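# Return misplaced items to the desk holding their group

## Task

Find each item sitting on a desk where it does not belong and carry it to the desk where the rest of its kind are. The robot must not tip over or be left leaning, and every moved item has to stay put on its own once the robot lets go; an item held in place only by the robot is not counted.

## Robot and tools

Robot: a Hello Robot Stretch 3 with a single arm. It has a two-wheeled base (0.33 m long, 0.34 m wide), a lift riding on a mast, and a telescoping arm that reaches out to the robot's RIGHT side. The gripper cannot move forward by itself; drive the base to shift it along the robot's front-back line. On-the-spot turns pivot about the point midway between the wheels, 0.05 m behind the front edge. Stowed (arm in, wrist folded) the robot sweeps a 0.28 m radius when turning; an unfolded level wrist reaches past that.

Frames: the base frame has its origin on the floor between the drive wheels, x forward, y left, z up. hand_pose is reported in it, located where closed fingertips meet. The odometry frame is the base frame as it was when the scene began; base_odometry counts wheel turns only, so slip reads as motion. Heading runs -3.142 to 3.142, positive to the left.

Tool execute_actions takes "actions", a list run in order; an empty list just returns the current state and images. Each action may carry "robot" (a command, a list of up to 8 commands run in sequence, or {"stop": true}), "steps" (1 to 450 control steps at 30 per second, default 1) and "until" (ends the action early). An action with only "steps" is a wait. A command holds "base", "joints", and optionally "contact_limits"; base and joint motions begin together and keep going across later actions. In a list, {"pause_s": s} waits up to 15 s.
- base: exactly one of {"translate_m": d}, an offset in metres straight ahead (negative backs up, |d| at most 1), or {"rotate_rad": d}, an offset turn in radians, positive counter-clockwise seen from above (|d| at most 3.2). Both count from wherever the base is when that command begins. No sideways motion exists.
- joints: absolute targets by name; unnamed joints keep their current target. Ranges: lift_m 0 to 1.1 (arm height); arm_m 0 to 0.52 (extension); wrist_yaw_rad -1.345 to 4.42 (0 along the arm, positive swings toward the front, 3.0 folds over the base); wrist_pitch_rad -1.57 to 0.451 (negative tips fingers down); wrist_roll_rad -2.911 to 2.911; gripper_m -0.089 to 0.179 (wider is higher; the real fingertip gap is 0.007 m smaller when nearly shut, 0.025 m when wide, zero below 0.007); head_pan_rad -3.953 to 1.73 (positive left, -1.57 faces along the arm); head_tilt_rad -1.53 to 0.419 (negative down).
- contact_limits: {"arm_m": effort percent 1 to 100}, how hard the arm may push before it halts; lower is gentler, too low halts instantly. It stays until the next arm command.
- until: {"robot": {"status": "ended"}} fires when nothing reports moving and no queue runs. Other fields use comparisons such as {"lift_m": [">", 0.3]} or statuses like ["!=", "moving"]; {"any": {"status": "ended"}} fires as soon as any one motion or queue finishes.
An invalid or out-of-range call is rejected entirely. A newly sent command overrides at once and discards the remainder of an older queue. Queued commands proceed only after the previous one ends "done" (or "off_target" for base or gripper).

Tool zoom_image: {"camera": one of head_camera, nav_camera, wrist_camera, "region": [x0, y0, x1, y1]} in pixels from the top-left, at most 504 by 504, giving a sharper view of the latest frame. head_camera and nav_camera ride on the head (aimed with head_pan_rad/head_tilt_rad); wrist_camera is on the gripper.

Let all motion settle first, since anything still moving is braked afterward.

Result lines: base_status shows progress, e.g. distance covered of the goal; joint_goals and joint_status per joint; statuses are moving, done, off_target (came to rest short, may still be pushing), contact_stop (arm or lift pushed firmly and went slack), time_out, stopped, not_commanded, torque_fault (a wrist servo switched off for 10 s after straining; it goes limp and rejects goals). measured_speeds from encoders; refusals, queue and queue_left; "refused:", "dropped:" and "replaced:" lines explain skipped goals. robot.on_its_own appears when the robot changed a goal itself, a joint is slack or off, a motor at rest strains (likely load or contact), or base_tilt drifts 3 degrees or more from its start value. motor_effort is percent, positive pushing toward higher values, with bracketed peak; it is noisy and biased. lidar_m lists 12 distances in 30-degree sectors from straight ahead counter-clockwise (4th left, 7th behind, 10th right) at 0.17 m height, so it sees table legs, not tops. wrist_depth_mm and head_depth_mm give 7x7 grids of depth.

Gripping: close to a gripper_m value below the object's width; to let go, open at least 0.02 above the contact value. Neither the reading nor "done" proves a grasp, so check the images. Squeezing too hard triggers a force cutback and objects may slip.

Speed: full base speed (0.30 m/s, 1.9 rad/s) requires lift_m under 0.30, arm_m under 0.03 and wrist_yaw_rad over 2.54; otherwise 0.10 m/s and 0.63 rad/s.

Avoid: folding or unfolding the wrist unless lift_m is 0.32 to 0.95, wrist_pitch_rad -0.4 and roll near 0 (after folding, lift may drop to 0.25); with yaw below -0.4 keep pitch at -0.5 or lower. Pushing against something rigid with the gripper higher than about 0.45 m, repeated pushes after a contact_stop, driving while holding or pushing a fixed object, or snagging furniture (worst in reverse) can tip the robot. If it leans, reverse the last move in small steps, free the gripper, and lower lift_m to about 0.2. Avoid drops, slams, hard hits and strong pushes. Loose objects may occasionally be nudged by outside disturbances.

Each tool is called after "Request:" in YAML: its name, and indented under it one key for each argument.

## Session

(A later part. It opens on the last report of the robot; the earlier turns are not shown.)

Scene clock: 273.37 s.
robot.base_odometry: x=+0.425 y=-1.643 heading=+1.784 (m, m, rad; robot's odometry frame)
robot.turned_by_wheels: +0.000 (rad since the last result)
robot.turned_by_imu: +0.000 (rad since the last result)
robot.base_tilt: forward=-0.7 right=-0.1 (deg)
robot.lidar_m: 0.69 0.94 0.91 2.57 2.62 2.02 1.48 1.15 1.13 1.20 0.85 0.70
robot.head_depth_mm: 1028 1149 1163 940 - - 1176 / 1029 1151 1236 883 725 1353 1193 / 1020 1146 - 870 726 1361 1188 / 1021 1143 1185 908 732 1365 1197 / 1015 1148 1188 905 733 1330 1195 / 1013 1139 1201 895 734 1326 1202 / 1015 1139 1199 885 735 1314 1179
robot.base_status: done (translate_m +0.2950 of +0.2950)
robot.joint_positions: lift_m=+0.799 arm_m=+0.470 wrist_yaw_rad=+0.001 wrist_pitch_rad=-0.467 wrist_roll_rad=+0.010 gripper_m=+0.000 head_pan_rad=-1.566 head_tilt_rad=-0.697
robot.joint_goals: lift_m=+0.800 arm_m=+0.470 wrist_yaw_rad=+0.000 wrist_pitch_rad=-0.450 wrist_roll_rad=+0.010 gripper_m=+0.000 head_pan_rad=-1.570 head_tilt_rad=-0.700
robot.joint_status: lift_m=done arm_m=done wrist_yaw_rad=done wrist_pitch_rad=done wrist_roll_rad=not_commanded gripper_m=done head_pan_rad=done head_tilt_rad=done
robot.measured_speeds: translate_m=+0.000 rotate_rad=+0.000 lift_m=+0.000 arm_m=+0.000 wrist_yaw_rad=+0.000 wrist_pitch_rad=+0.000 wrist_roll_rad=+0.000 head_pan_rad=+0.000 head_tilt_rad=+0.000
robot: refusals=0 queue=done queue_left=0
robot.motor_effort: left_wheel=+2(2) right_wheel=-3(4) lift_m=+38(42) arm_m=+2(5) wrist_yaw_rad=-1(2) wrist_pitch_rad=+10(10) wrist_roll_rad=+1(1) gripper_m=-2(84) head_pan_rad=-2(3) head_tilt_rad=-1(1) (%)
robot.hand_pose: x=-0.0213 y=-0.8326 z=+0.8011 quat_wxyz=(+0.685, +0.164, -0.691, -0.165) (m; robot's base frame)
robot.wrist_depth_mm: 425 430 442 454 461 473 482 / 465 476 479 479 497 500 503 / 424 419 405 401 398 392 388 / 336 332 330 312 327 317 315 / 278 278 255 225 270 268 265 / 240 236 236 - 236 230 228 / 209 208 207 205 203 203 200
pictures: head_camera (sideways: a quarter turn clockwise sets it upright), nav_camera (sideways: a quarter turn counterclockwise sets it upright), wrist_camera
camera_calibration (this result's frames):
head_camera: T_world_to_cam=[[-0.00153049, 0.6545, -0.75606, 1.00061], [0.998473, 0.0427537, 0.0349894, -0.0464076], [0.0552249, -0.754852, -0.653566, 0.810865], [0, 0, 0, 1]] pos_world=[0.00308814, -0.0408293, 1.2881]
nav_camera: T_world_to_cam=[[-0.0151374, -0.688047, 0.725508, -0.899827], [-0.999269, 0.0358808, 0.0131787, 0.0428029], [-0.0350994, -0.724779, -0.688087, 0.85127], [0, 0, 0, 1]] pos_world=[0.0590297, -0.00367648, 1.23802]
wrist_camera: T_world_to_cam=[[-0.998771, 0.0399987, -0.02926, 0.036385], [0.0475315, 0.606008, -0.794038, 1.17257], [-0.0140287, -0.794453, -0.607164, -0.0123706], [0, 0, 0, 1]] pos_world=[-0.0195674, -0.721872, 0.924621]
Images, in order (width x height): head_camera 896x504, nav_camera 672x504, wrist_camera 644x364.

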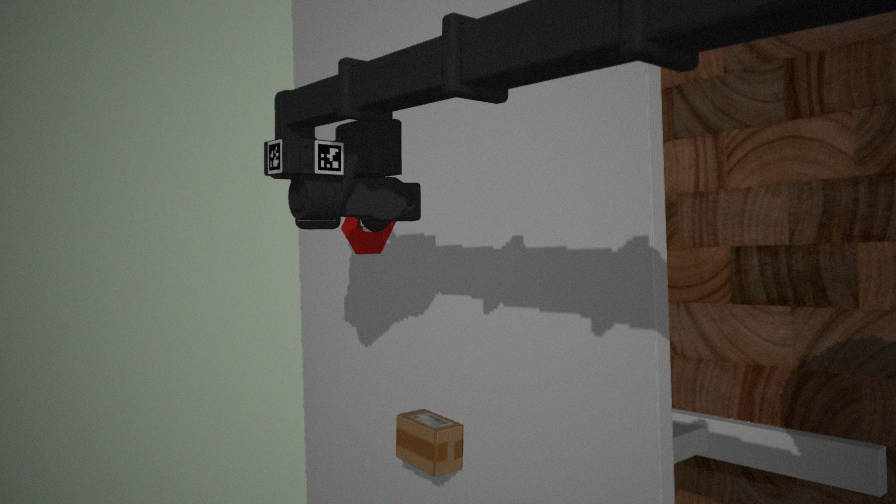

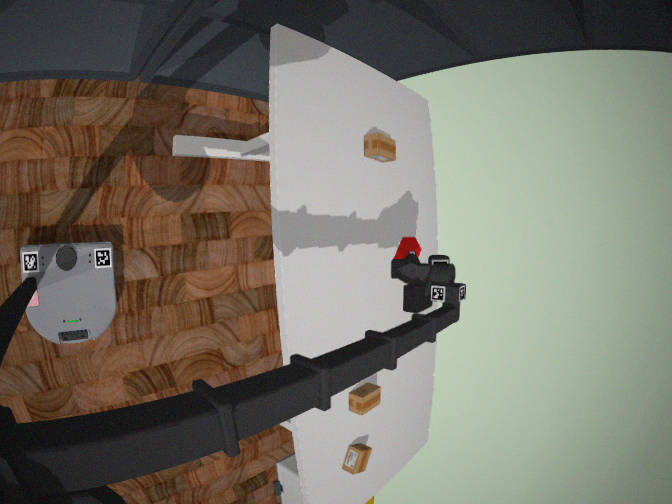

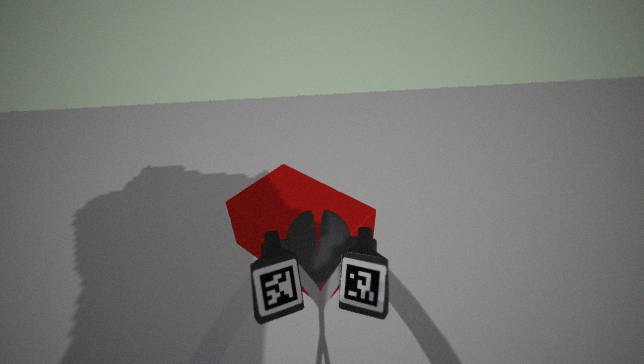

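Request:
execute_actions:
  actions:
    - {"robot":[{"joints":{"gripper_m":0.17,"arm_m":0.42}},{"joints":{"lift_m":0.748}},{"joints":{"arm_m":0.52}},{"joints":{"gripper_m":0.03}}],"steps":450,"until":{"robot":{"status":"ended"}}}

Scene clock: 284.17 s.
robot.base_odometry: x=+0.425 y=-1.643 heading=+1.784 (m, m, rad; robot's odometry frame)
robot.turned_by_wheels: +0.000 (rad since the last result)
robot.turned_by_imu: +0.000 (rad since the last result)
robot.base_tilt: forward=-0.7 right=+0.0 (deg)
robot.lidar_m: 0.69 0.94 0.91 2.56 2.62 2.02 1.49 1.15 1.13 1.20 0.85 0.70
robot.head_depth_mm: 1028 1146 1166 926 740 - 1172 / 1023 1151 1234 872 707 1355 1196 / 1022 1151 1235 875 728 1354 1195 / 1026 1142 1188 903 732 1355 1197 / 1022 1142 1191 905 728 1333 1201 / 1019 1135 1199 890 735 1329 1199 / 1017 1138 1203 879 738 1311 1180
robot.base_status: done (translate_m +0.2950 of +0.2950)
robot.joint_positions: lift_m=+0.749 arm_m=+0.517 wrist_yaw_rad=+0.001 wrist_pitch_rad=-0.467 wrist_roll_rad=+0.010 gripper_m=+0.031 head_pan_rad=-1.566 head_tilt_rad=-0.697
robot.joint_goals: lift_m=+0.748 arm_m=+0.520 wrist_yaw_rad=+0.000 wrist_pitch_rad=-0.450 wrist_roll_rad=+0.010 gripper_m=+0.030 head_pan_rad=-1.570 head_tilt_rad=-0.700
robot.joint_status: lift_m=done arm_m=done wrist_yaw_rad=done wrist_pitch_rad=done wrist_roll_rad=not_commanded gripper_m=done head_pan_rad=done head_tilt_rad=done
robot.measured_speeds: translate_m=+0.000 rotate_rad=+0.000 lift_m=+0.000 arm_m=+0.000 wrist_yaw_rad=+0.000 wrist_pitch_rad=+0.000 wrist_roll_rad=+0.000 head_pan_rad=+0.000 head_tilt_rad=+0.000
robot: refusals=0 queue=done queue_left=0
robot.motor_effort: left_wheel=+2(3) right_wheel=-4(4) lift_m=+12(38) arm_m=+2(5) wrist_yaw_rad=-1(1) wrist_pitch_rad=+9(10) wrist_roll_rad=+1(1) gripper_m=-12(85) head_pan_rad=-2(2) head_tilt_rad=-1(0) (%)
robot.hand_pose: x=-0.0213 y=-0.8799 z=+0.7504 quat_wxyz=(+0.685, +0.163, -0.691, -0.165) (m; robot's base frame)
robot.wrist_depth_mm: 381 392 397 403 410 424 431 / 406 413 415 400 394 392 379 / 314 308 310 306 299 295 289 / 252 250 185 172 243 241 235 / 208 208 196 148 202 200 198 / 180 178 - 163 169 172 172 / 158 156 155 153 152 151 151
pictures: head_camera (sideways: a quarter turn clockwise sets it upright), nav_camera (sideways: a quarter turn counterclockwise sets it upright), wrist_camera
camera_calibration (this result's frames):
head_camera: T_world_to_cam=[[-0.00153033, 0.6545, -0.75606, 1.00061], [0.998473, 0.0427534, 0.0349894, -0.0464076], [0.0552247, -0.754852, -0.653566, 0.810865], [0, 0, 0, 1]] pos_world=[0.00308813, -0.0408293, 1.2881]
nav_camera: T_world_to_cam=[[-0.0151376, -0.688047, 0.725508, -0.899827], [-0.999269, 0.035881, 0.0131788, 0.0428029], [-0.0350996, -0.724779, -0.688087, 0.85127], [0, 0, 0, 1]] pos_world=[0.0590297, -0.00367649, 1.23802]
wrist_camera: T_world_to_cam=[[-0.998771, 0.0399933, -0.0292687, 0.0367989], [0.0475327, 0.605868, -0.794144, 1.16102], [-0.0140275, -0.794559, -0.607024, -0.080901], [0, 0, 0, 1]] pos_world=[-0.0195674, -0.769176, 0.873984]
Images, in order (width x height): head_camera 896x504, nav_camera 672x504, wrist_camera 644x364.

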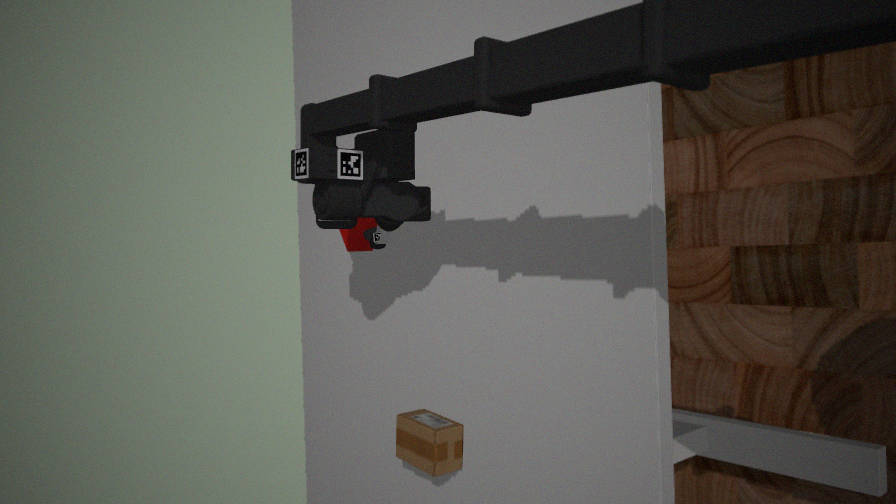

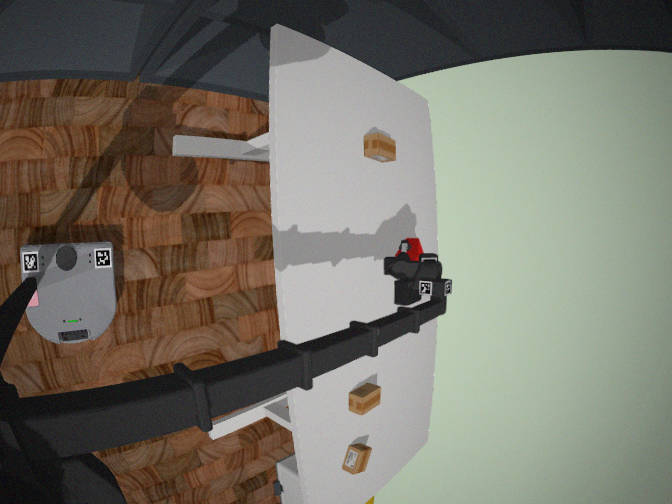

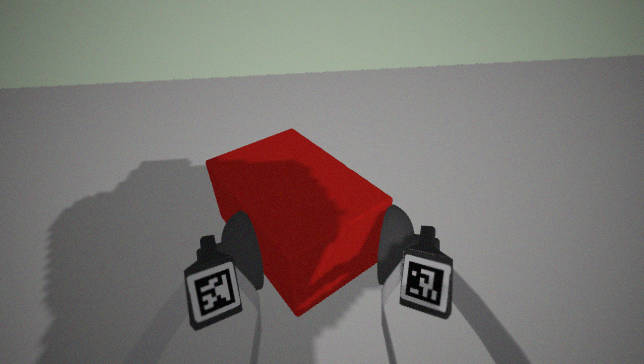

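Gripping now. Squeeze a bit more and lift.

Request:
execute_actions:
  actions:
    - {"robot":[{"joints":{"gripper_m":0.0}},{"joints":{"lift_m":0.82}}],"steps":300,"until":{"robot":{"status":"ended"}}}

Scene clock: 288.63 s.
robot.base_odometry: x=+0.425 y=-1.643 heading=+1.784 (m, m, rad; robot's odometry frame)
robot.turned_by_wheels: +0.000 (rad since the last result)
robot.turned_by_imu: +0.000 (rad since the last result)
robot.base_tilt: forward=-0.7 right=-0.1 (deg)
robot.lidar_m: 0.69 0.94 0.91 2.56 2.63 2.03 1.49 1.15 1.12 1.20 0.84 0.70
robot.head_depth_mm: 1027 1152 1168 - - 1350 1168 / 1025 1153 - 882 726 1354 1186 / 1023 1134 - 899 727 1355 1193 / 1017 1142 1132 904 729 1353 1196 / 1020 1147 1190 908 732 1319 1196 / 1011 1135 1194 891 736 1335 1199 / 1012 1128 1199 884 736 1304 1184
robot.base_status: done (translate_m +0.2950 of +0.2950)
robot.joint_positions: lift_m=+0.819 arm_m=+0.517 wrist_yaw_rad=+0.001 wrist_pitch_rad=-0.467 wrist_roll_rad=+0.010 gripper_m=+0.001 head_pan_rad=-1.566 head_tilt_rad=-0.697
robot.joint_goals: lift_m=+0.820 arm_m=+0.520 wrist_yaw_rad=+0.000 wrist_pitch_rad=-0.450 wrist_roll_rad=+0.010 gripper_m=+0.000 head_pan_rad=-1.570 head_tilt_rad=-0.700
robot.joint_status: lift_m=done arm_m=done wrist_yaw_rad=done wrist_pitch_rad=done wrist_roll_rad=not_commanded gripper_m=done head_pan_rad=done head_tilt_rad=done
robot.measured_speeds: translate_m=+0.000 rotate_rad=+0.000 lift_m=+0.000 arm_m=+0.000 wrist_yaw_rad=+0.000 wrist_pitch_rad=+0.000 wrist_roll_rad=+0.000 head_pan_rad=+0.000 head_tilt_rad=+0.000
robot: refusals=0 queue=done queue_left=0
robot.motor_effort: left_wheel=+2(2) right_wheel=-4(4) lift_m=+37(42) arm_m=+2(2) wrist_yaw_rad=-1(1) wrist_pitch_rad=+10(9) wrist_roll_rad=+1(1) gripper_m=-19(94) head_pan_rad=-2(2) head_tilt_rad=-1(1) (%)
robot.hand_pose: x=-0.0213 y=-0.8799 z=+0.8211 quat_wxyz=(+0.685, +0.163, -0.691, -0.164) (m; robot's base frame)
robot.wrist_depth_mm: 386 390 398 406 410 418 432 / 418 431 440 448 458 463 485 / 444 455 447 442 444 433 428 / 370 367 189 173 358 350 345 / 306 304 295 148 300 292 290 / 264 262 - 162 - 253 251 / 229 228 225 224 222 223 222
pictures: head_camera (sideways: a quarter turn clockwise sets it upright), nav_camera (sideways: a quarter turn counterclockwise sets it upright), wrist_camera
camera_calibration (this result's frames):
head_camera: T_world_to_cam=[[-0.00153049, 0.6545, -0.75606, 1.00061], [0.998473, 0.0427537, 0.0349894, -0.0464076], [0.0552249, -0.754852, -0.653566, 0.810865], [0, 0, 0, 1]] pos_world=[0.00308814, -0.0408293, 1.2881]
nav_camera: T_world_to_cam=[[-0.0151374, -0.688047, 0.725508, -0.899826], [-0.999269, 0.0358808, 0.0131788, 0.0428029], [-0.0350994, -0.724779, -0.688087, 0.85127], [0, 0, 0, 1]] pos_world=[0.0590297, -0.00367647, 1.23802]
wrist_camera: T_world_to_cam=[[-0.998771, 0.0399801, -0.0292809, 0.0388696], [0.0475295, 0.605595, -0.794352, 1.21714], [-0.0140259, -0.794768, -0.606751, -0.0384278], [0, 0, 0, 1]] pos_world=[-0.019567, -0.769187, 0.944657]
Images, in order (width x height): head_camera 896x504, nav_camera 672x504, wrist_camera 644x364.

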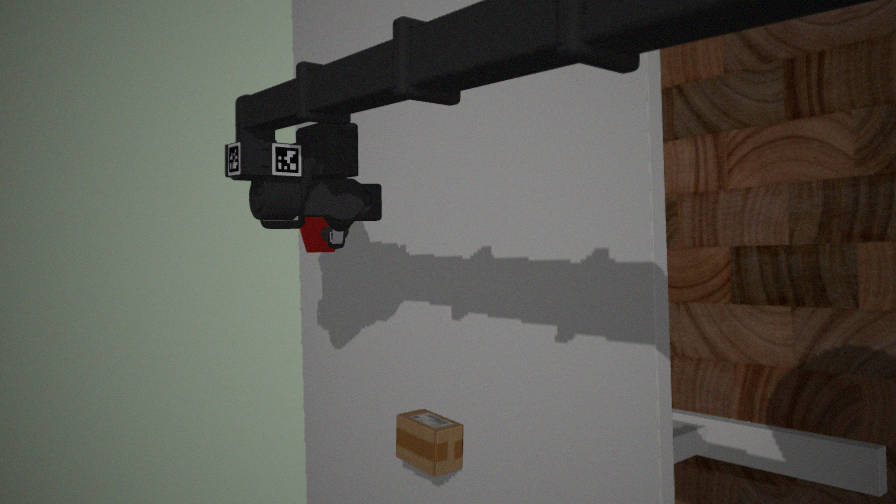

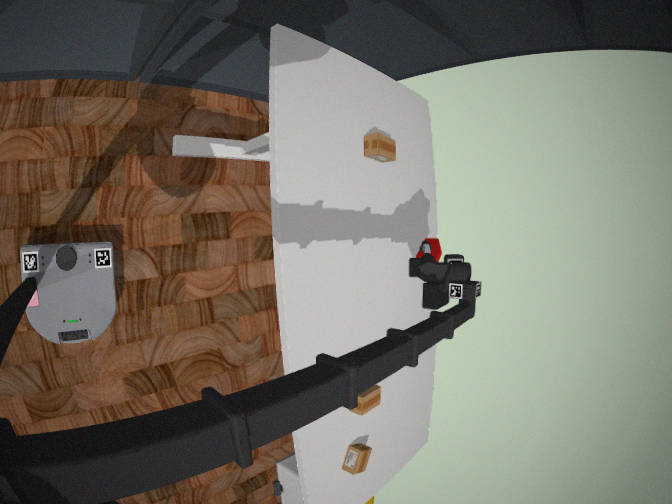

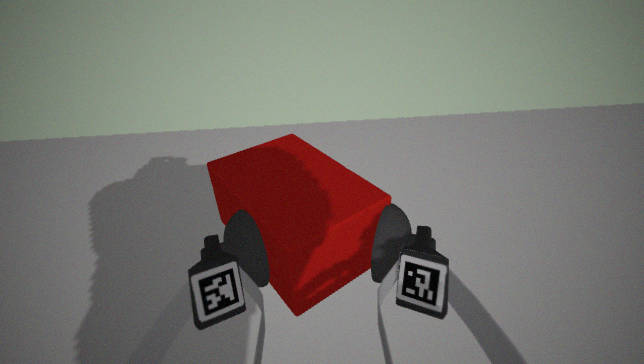

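Request:
execute_actions:
  actions:
    - {"robot":[{"joints":{"arm_m":0.0}},{"base":{"rotate_rad":-0.71}},{"base":{"translate_m":-0.92}},{"base":{"rotate_rad":-0.862}}],"steps":450,"until":{"robot":{"status":"ended"}}}
    - {"steps":300,"until":{"robot":{"status":"ended"}}}

Scene clock: 317.93 s.
robot.base_odometry: x=-0.014 y=-2.452 heading=+0.212 (m, m, rad; robot's odometry frame)
robot.turned_by_wheels: -1.572 (rad since the last result)
robot.turned_by_imu: -1.598 (rad since the last result)
robot.base_tilt: forward=-0.7 right=-0.1 (deg)
robot.lidar_m: 1.42 1.75 1.58 1.32 1.61 2.03 1.92 1.94 1.17 1.25 0.88 1.56
robot.head_depth_mm: 1079 1212 1171 890 742 1413 - / 1071 1204 1171 897 746 1386 - / 1073 1207 1175 901 727 - - / 1071 1206 1182 858 712 1357 1175 / 1066 1192 1193 910 733 1400 1197 / 1063 1187 1192 913 732 1366 1199 / 1059 1181 1199 914 738 1375 1177
robot.base_status: done (rotate_rad -0.8619 of -0.8620)
robot.joint_positions: lift_m=+0.819 arm_m=+0.000 wrist_yaw_rad=+0.001 wrist_pitch_rad=-0.467 wrist_roll_rad=+0.011 gripper_m=+0.001 head_pan_rad=-1.566 head_tilt_rad=-0.697
robot.joint_goals: lift_m=+0.820 arm_m=+0.000 wrist_yaw_rad=+0.000 wrist_pitch_rad=-0.450 wrist_roll_rad=+0.011 gripper_m=+0.000 head_pan_rad=-1.570 head_tilt_rad=-0.700
robot.joint_status: lift_m=done arm_m=done wrist_yaw_rad=done wrist_pitch_rad=done wrist_roll_rad=not_commanded gripper_m=done head_pan_rad=done head_tilt_rad=done
robot.measured_speeds: translate_m=+0.000 rotate_rad=+0.000 lift_m=+0.000 arm_m=+0.000 wrist_yaw_rad=+0.000 wrist_pitch_rad=+0.000 wrist_roll_rad=+0.000 head_pan_rad=+0.000 head_tilt_rad=+0.000
robot: refusals=0 queue=done queue_left=0
robot.motor_effort: left_wheel=+2(6) right_wheel=-4(10) lift_m=+38(38) arm_m=-3(5) wrist_yaw_rad=-1(1) wrist_pitch_rad=+10(9) wrist_roll_rad=+1(1) gripper_m=-20(19) head_pan_rad=-3(2) head_tilt_rad=-1(0) (%)
robot.hand_pose: x=-0.0213 y=-0.3632 z=+0.8211 quat_wxyz=(+0.685, +0.163, -0.691, -0.165) (m; robot's base frame)
robot.wrist_depth_mm: 855 858 851 869 856 828 803 / 618 610 611 590 587 582 559 / 466 457 453 452 447 442 433 / 374 370 188 173 354 351 349 / 311 306 300 148 323 - 936 / - - - 162 - - - / 946 974 979 945 925 942 936
pictures: head_camera (sideways: a quarter turn clockwise sets it upright), nav_camera (sideways: a quarter turn counterclockwise sets it upright), wrist_camera
camera_calibration (this result's frames):
head_camera: T_world_to_cam=[[-0.00153018, 0.6545, -0.75606, 1.00061], [0.998473, 0.0427532, 0.0349894, -0.0464076], [0.0552246, -0.754852, -0.653566, 0.810865], [0, 0, 0, 1]] pos_world=[0.00308812, -0.0408293, 1.2881]
nav_camera: T_world_to_cam=[[-0.0151378, -0.688047, 0.725508, -0.899827], [-0.999269, 0.0358813, 0.0131787, 0.0428029], [-0.0350998, -0.724779, -0.688087, 0.85127], [0, 0, 0, 1]] pos_world=[0.0590297, -0.0036765, 1.23802]
wrist_camera: T_world_to_cam=[[-0.998771, 0.0399934, -0.029269, 0.0182006], [0.0475334, 0.605895, -0.794123, 0.904023], [-0.0140257, -0.794539, -0.607052, 0.372585], [0, 0, 0, 1]] pos_world=[-0.0195673, -0.252438, 0.944617]
Images, in order (width x height): head_camera 896x504, nav_camera 672x504, wrist_camera 644x364.

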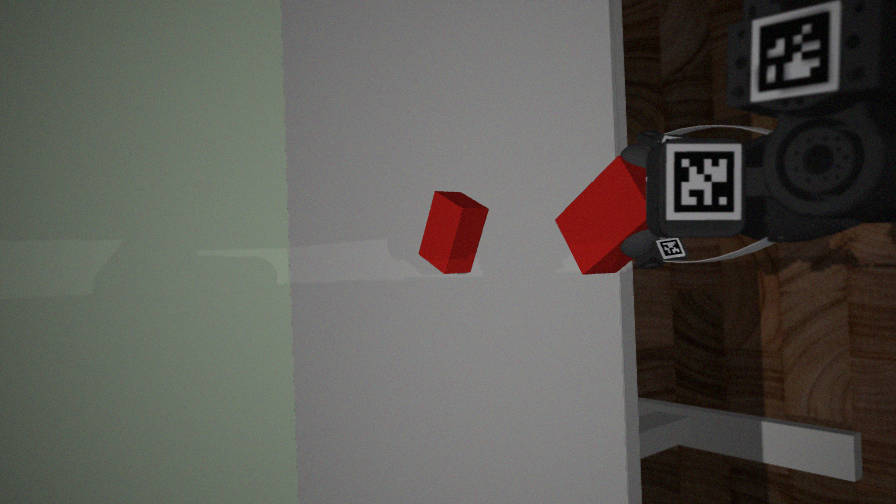

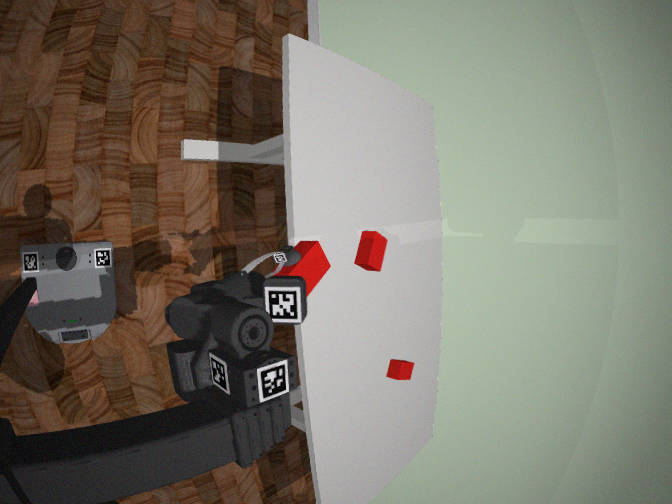

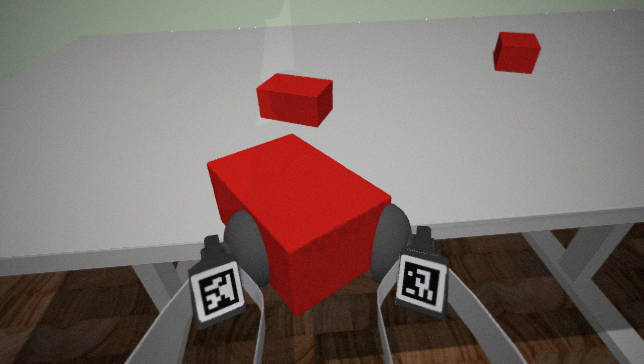

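Request:
execute_actions:
  actions:
    - {"robot":[{"base":{"translate_m":-0.25},"joints":{"arm_m":0.33}},{"joints":{"lift_m":0.756}},{"joints":{"gripper_m":0.17}},{"joints":{"lift_m":0.85}},{"joints":{"arm_m":0.0}}],"steps":450,"until":{"robot":{"status":"ended"}}}

Scene clock: 335.63 s.
robot.base_odometry: x=-0.258 y=-2.504 heading=+0.212 (m, m, rad; robot's odometry frame)
robot.turned_by_wheels: +0.000 (rad since the last result)
robot.turned_by_imu: +0.001 (rad since the last result)
robot.base_tilt: forward=-0.7 right=-0.2 (deg)
robot.lidar_m: 1.67 1.94 1.71 1.31 1.79 1.77 1.67 1.70 1.02 1.27 1.02 1.69
robot.head_depth_mm: 1098 1227 1176 894 764 1445 - / 1091 1229 1170 896 750 1409 - / 1087 1221 1174 867 738 - - / 1088 1216 1191 877 751 1390 1171 / 1084 1213 1191 911 753 1369 1197 / 1075 1203 1199 870 754 1400 1199 / 1078 1205 1202 887 758 1392 1206
robot.base_status: done (translate_m -0.2500 of -0.2500)
robot.joint_positions: lift_m=+0.849 arm_m=+0.000 wrist_yaw_rad=+0.001 wrist_pitch_rad=-0.467 wrist_roll_rad=+0.011 gripper_m=+0.170 head_pan_rad=-1.566 head_tilt_rad=-0.697
robot.joint_goals: lift_m=+0.850 arm_m=+0.000 wrist_yaw_rad=+0.000 wrist_pitch_rad=-0.450 wrist_roll_rad=+0.011 gripper_m=+0.170 head_pan_rad=-1.570 head_tilt_rad=-0.700
robot.joint_status: lift_m=done arm_m=done wrist_yaw_rad=done wrist_pitch_rad=done wrist_roll_rad=not_commanded gripper_m=done head_pan_rad=done head_tilt_rad=done
robot.measured_speeds: translate_m=+0.000 rotate_rad=+0.000 lift_m=+0.000 arm_m=+0.000 wrist_yaw_rad=+0.000 wrist_pitch_rad=+0.000 wrist_roll_rad=+0.000 head_pan_rad=+0.000 head_tilt_rad=+0.000
robot: refusals=0 queue=done queue_left=0
robot.motor_effort: left_wheel=+3(3) right_wheel=-3(10) lift_m=+38(35) arm_m=-3(6) wrist_yaw_rad=-1(1) wrist_pitch_rad=+10(10) wrist_roll_rad=+1(1) gripper_m=+0(83) head_pan_rad=-2(3) head_tilt_rad=+0(0) (%)
robot.hand_pose: x=-0.0213 y=-0.3631 z=+0.8511 quat_wxyz=(+0.685, +0.164, -0.691, -0.165) (m; robot's base frame)
robot.wrist_depth_mm: 899 862 915 931 942 958 - / 708 705 697 662 629 652 645 / 523 479 518 482 504 495 486 / 420 416 414 411 408 401 399 / 355 350 347 355 352 359 - / - - - - - - - / - 975 - 974 982 967 919
pictures: head_camera (sideways: a quarter turn clockwise sets it upright), nav_camera (sideways: a quarter turn counterclockwise sets it upright), wrist_camera
camera_calibration (this result's frames):
head_camera: T_world_to_cam=[[-0.00153057, 0.6545, -0.75606, 1.00061], [0.998473, 0.0427538, 0.0349894, -0.0464076], [0.055225, -0.754852, -0.653566, 0.810865], [0, 0, 0, 1]] pos_world=[0.00308814, -0.0408293, 1.2881]
nav_camera: T_world_to_cam=[[-0.0151374, -0.688047, 0.725508, -0.899826], [-0.999269, 0.0358807, 0.0131788, 0.0428029], [-0.0350993, -0.724779, -0.688087, 0.85127], [0, 0, 0, 1]] pos_world=[0.0590297, -0.00367647, 1.23802]
wrist_camera: T_world_to_cam=[[-0.998771, 0.0399982, -0.0292675, 0.0190783], [0.0475358, 0.605934, -0.794093, 0.927835], [-0.0140281, -0.794508, -0.607091, 0.390845], [0, 0, 0, 1]] pos_world=[-0.0195677, -0.252441, 0.974624]
Images, in order (width x height): head_camera 896x504, nav_camera 672x504, wrist_camera 644x364.

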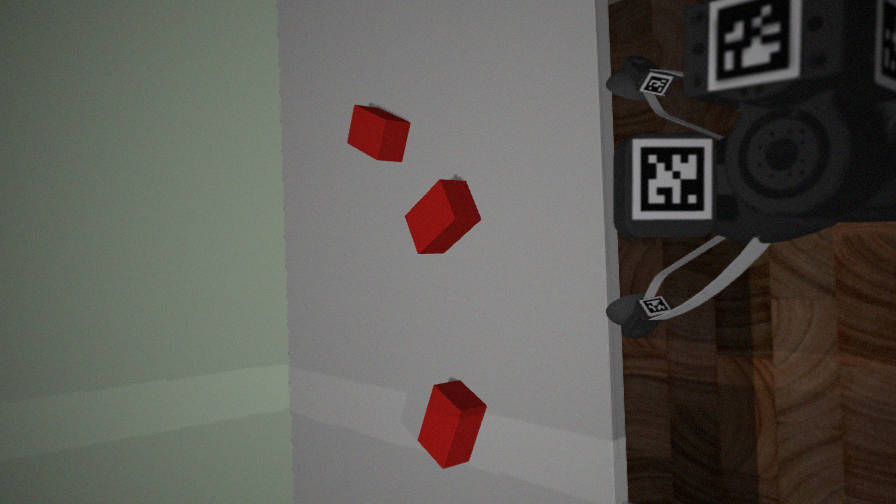

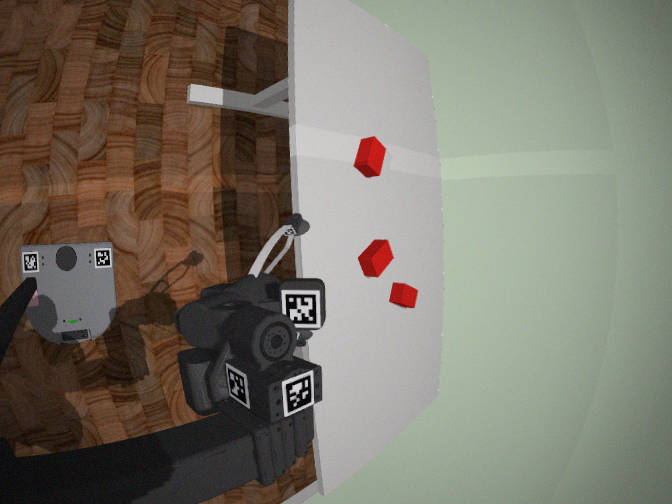

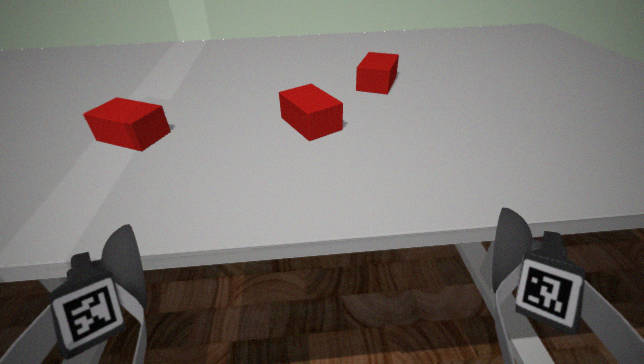

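Request:
finished_scene:
  scene: 1

The scene is finished: the task was done.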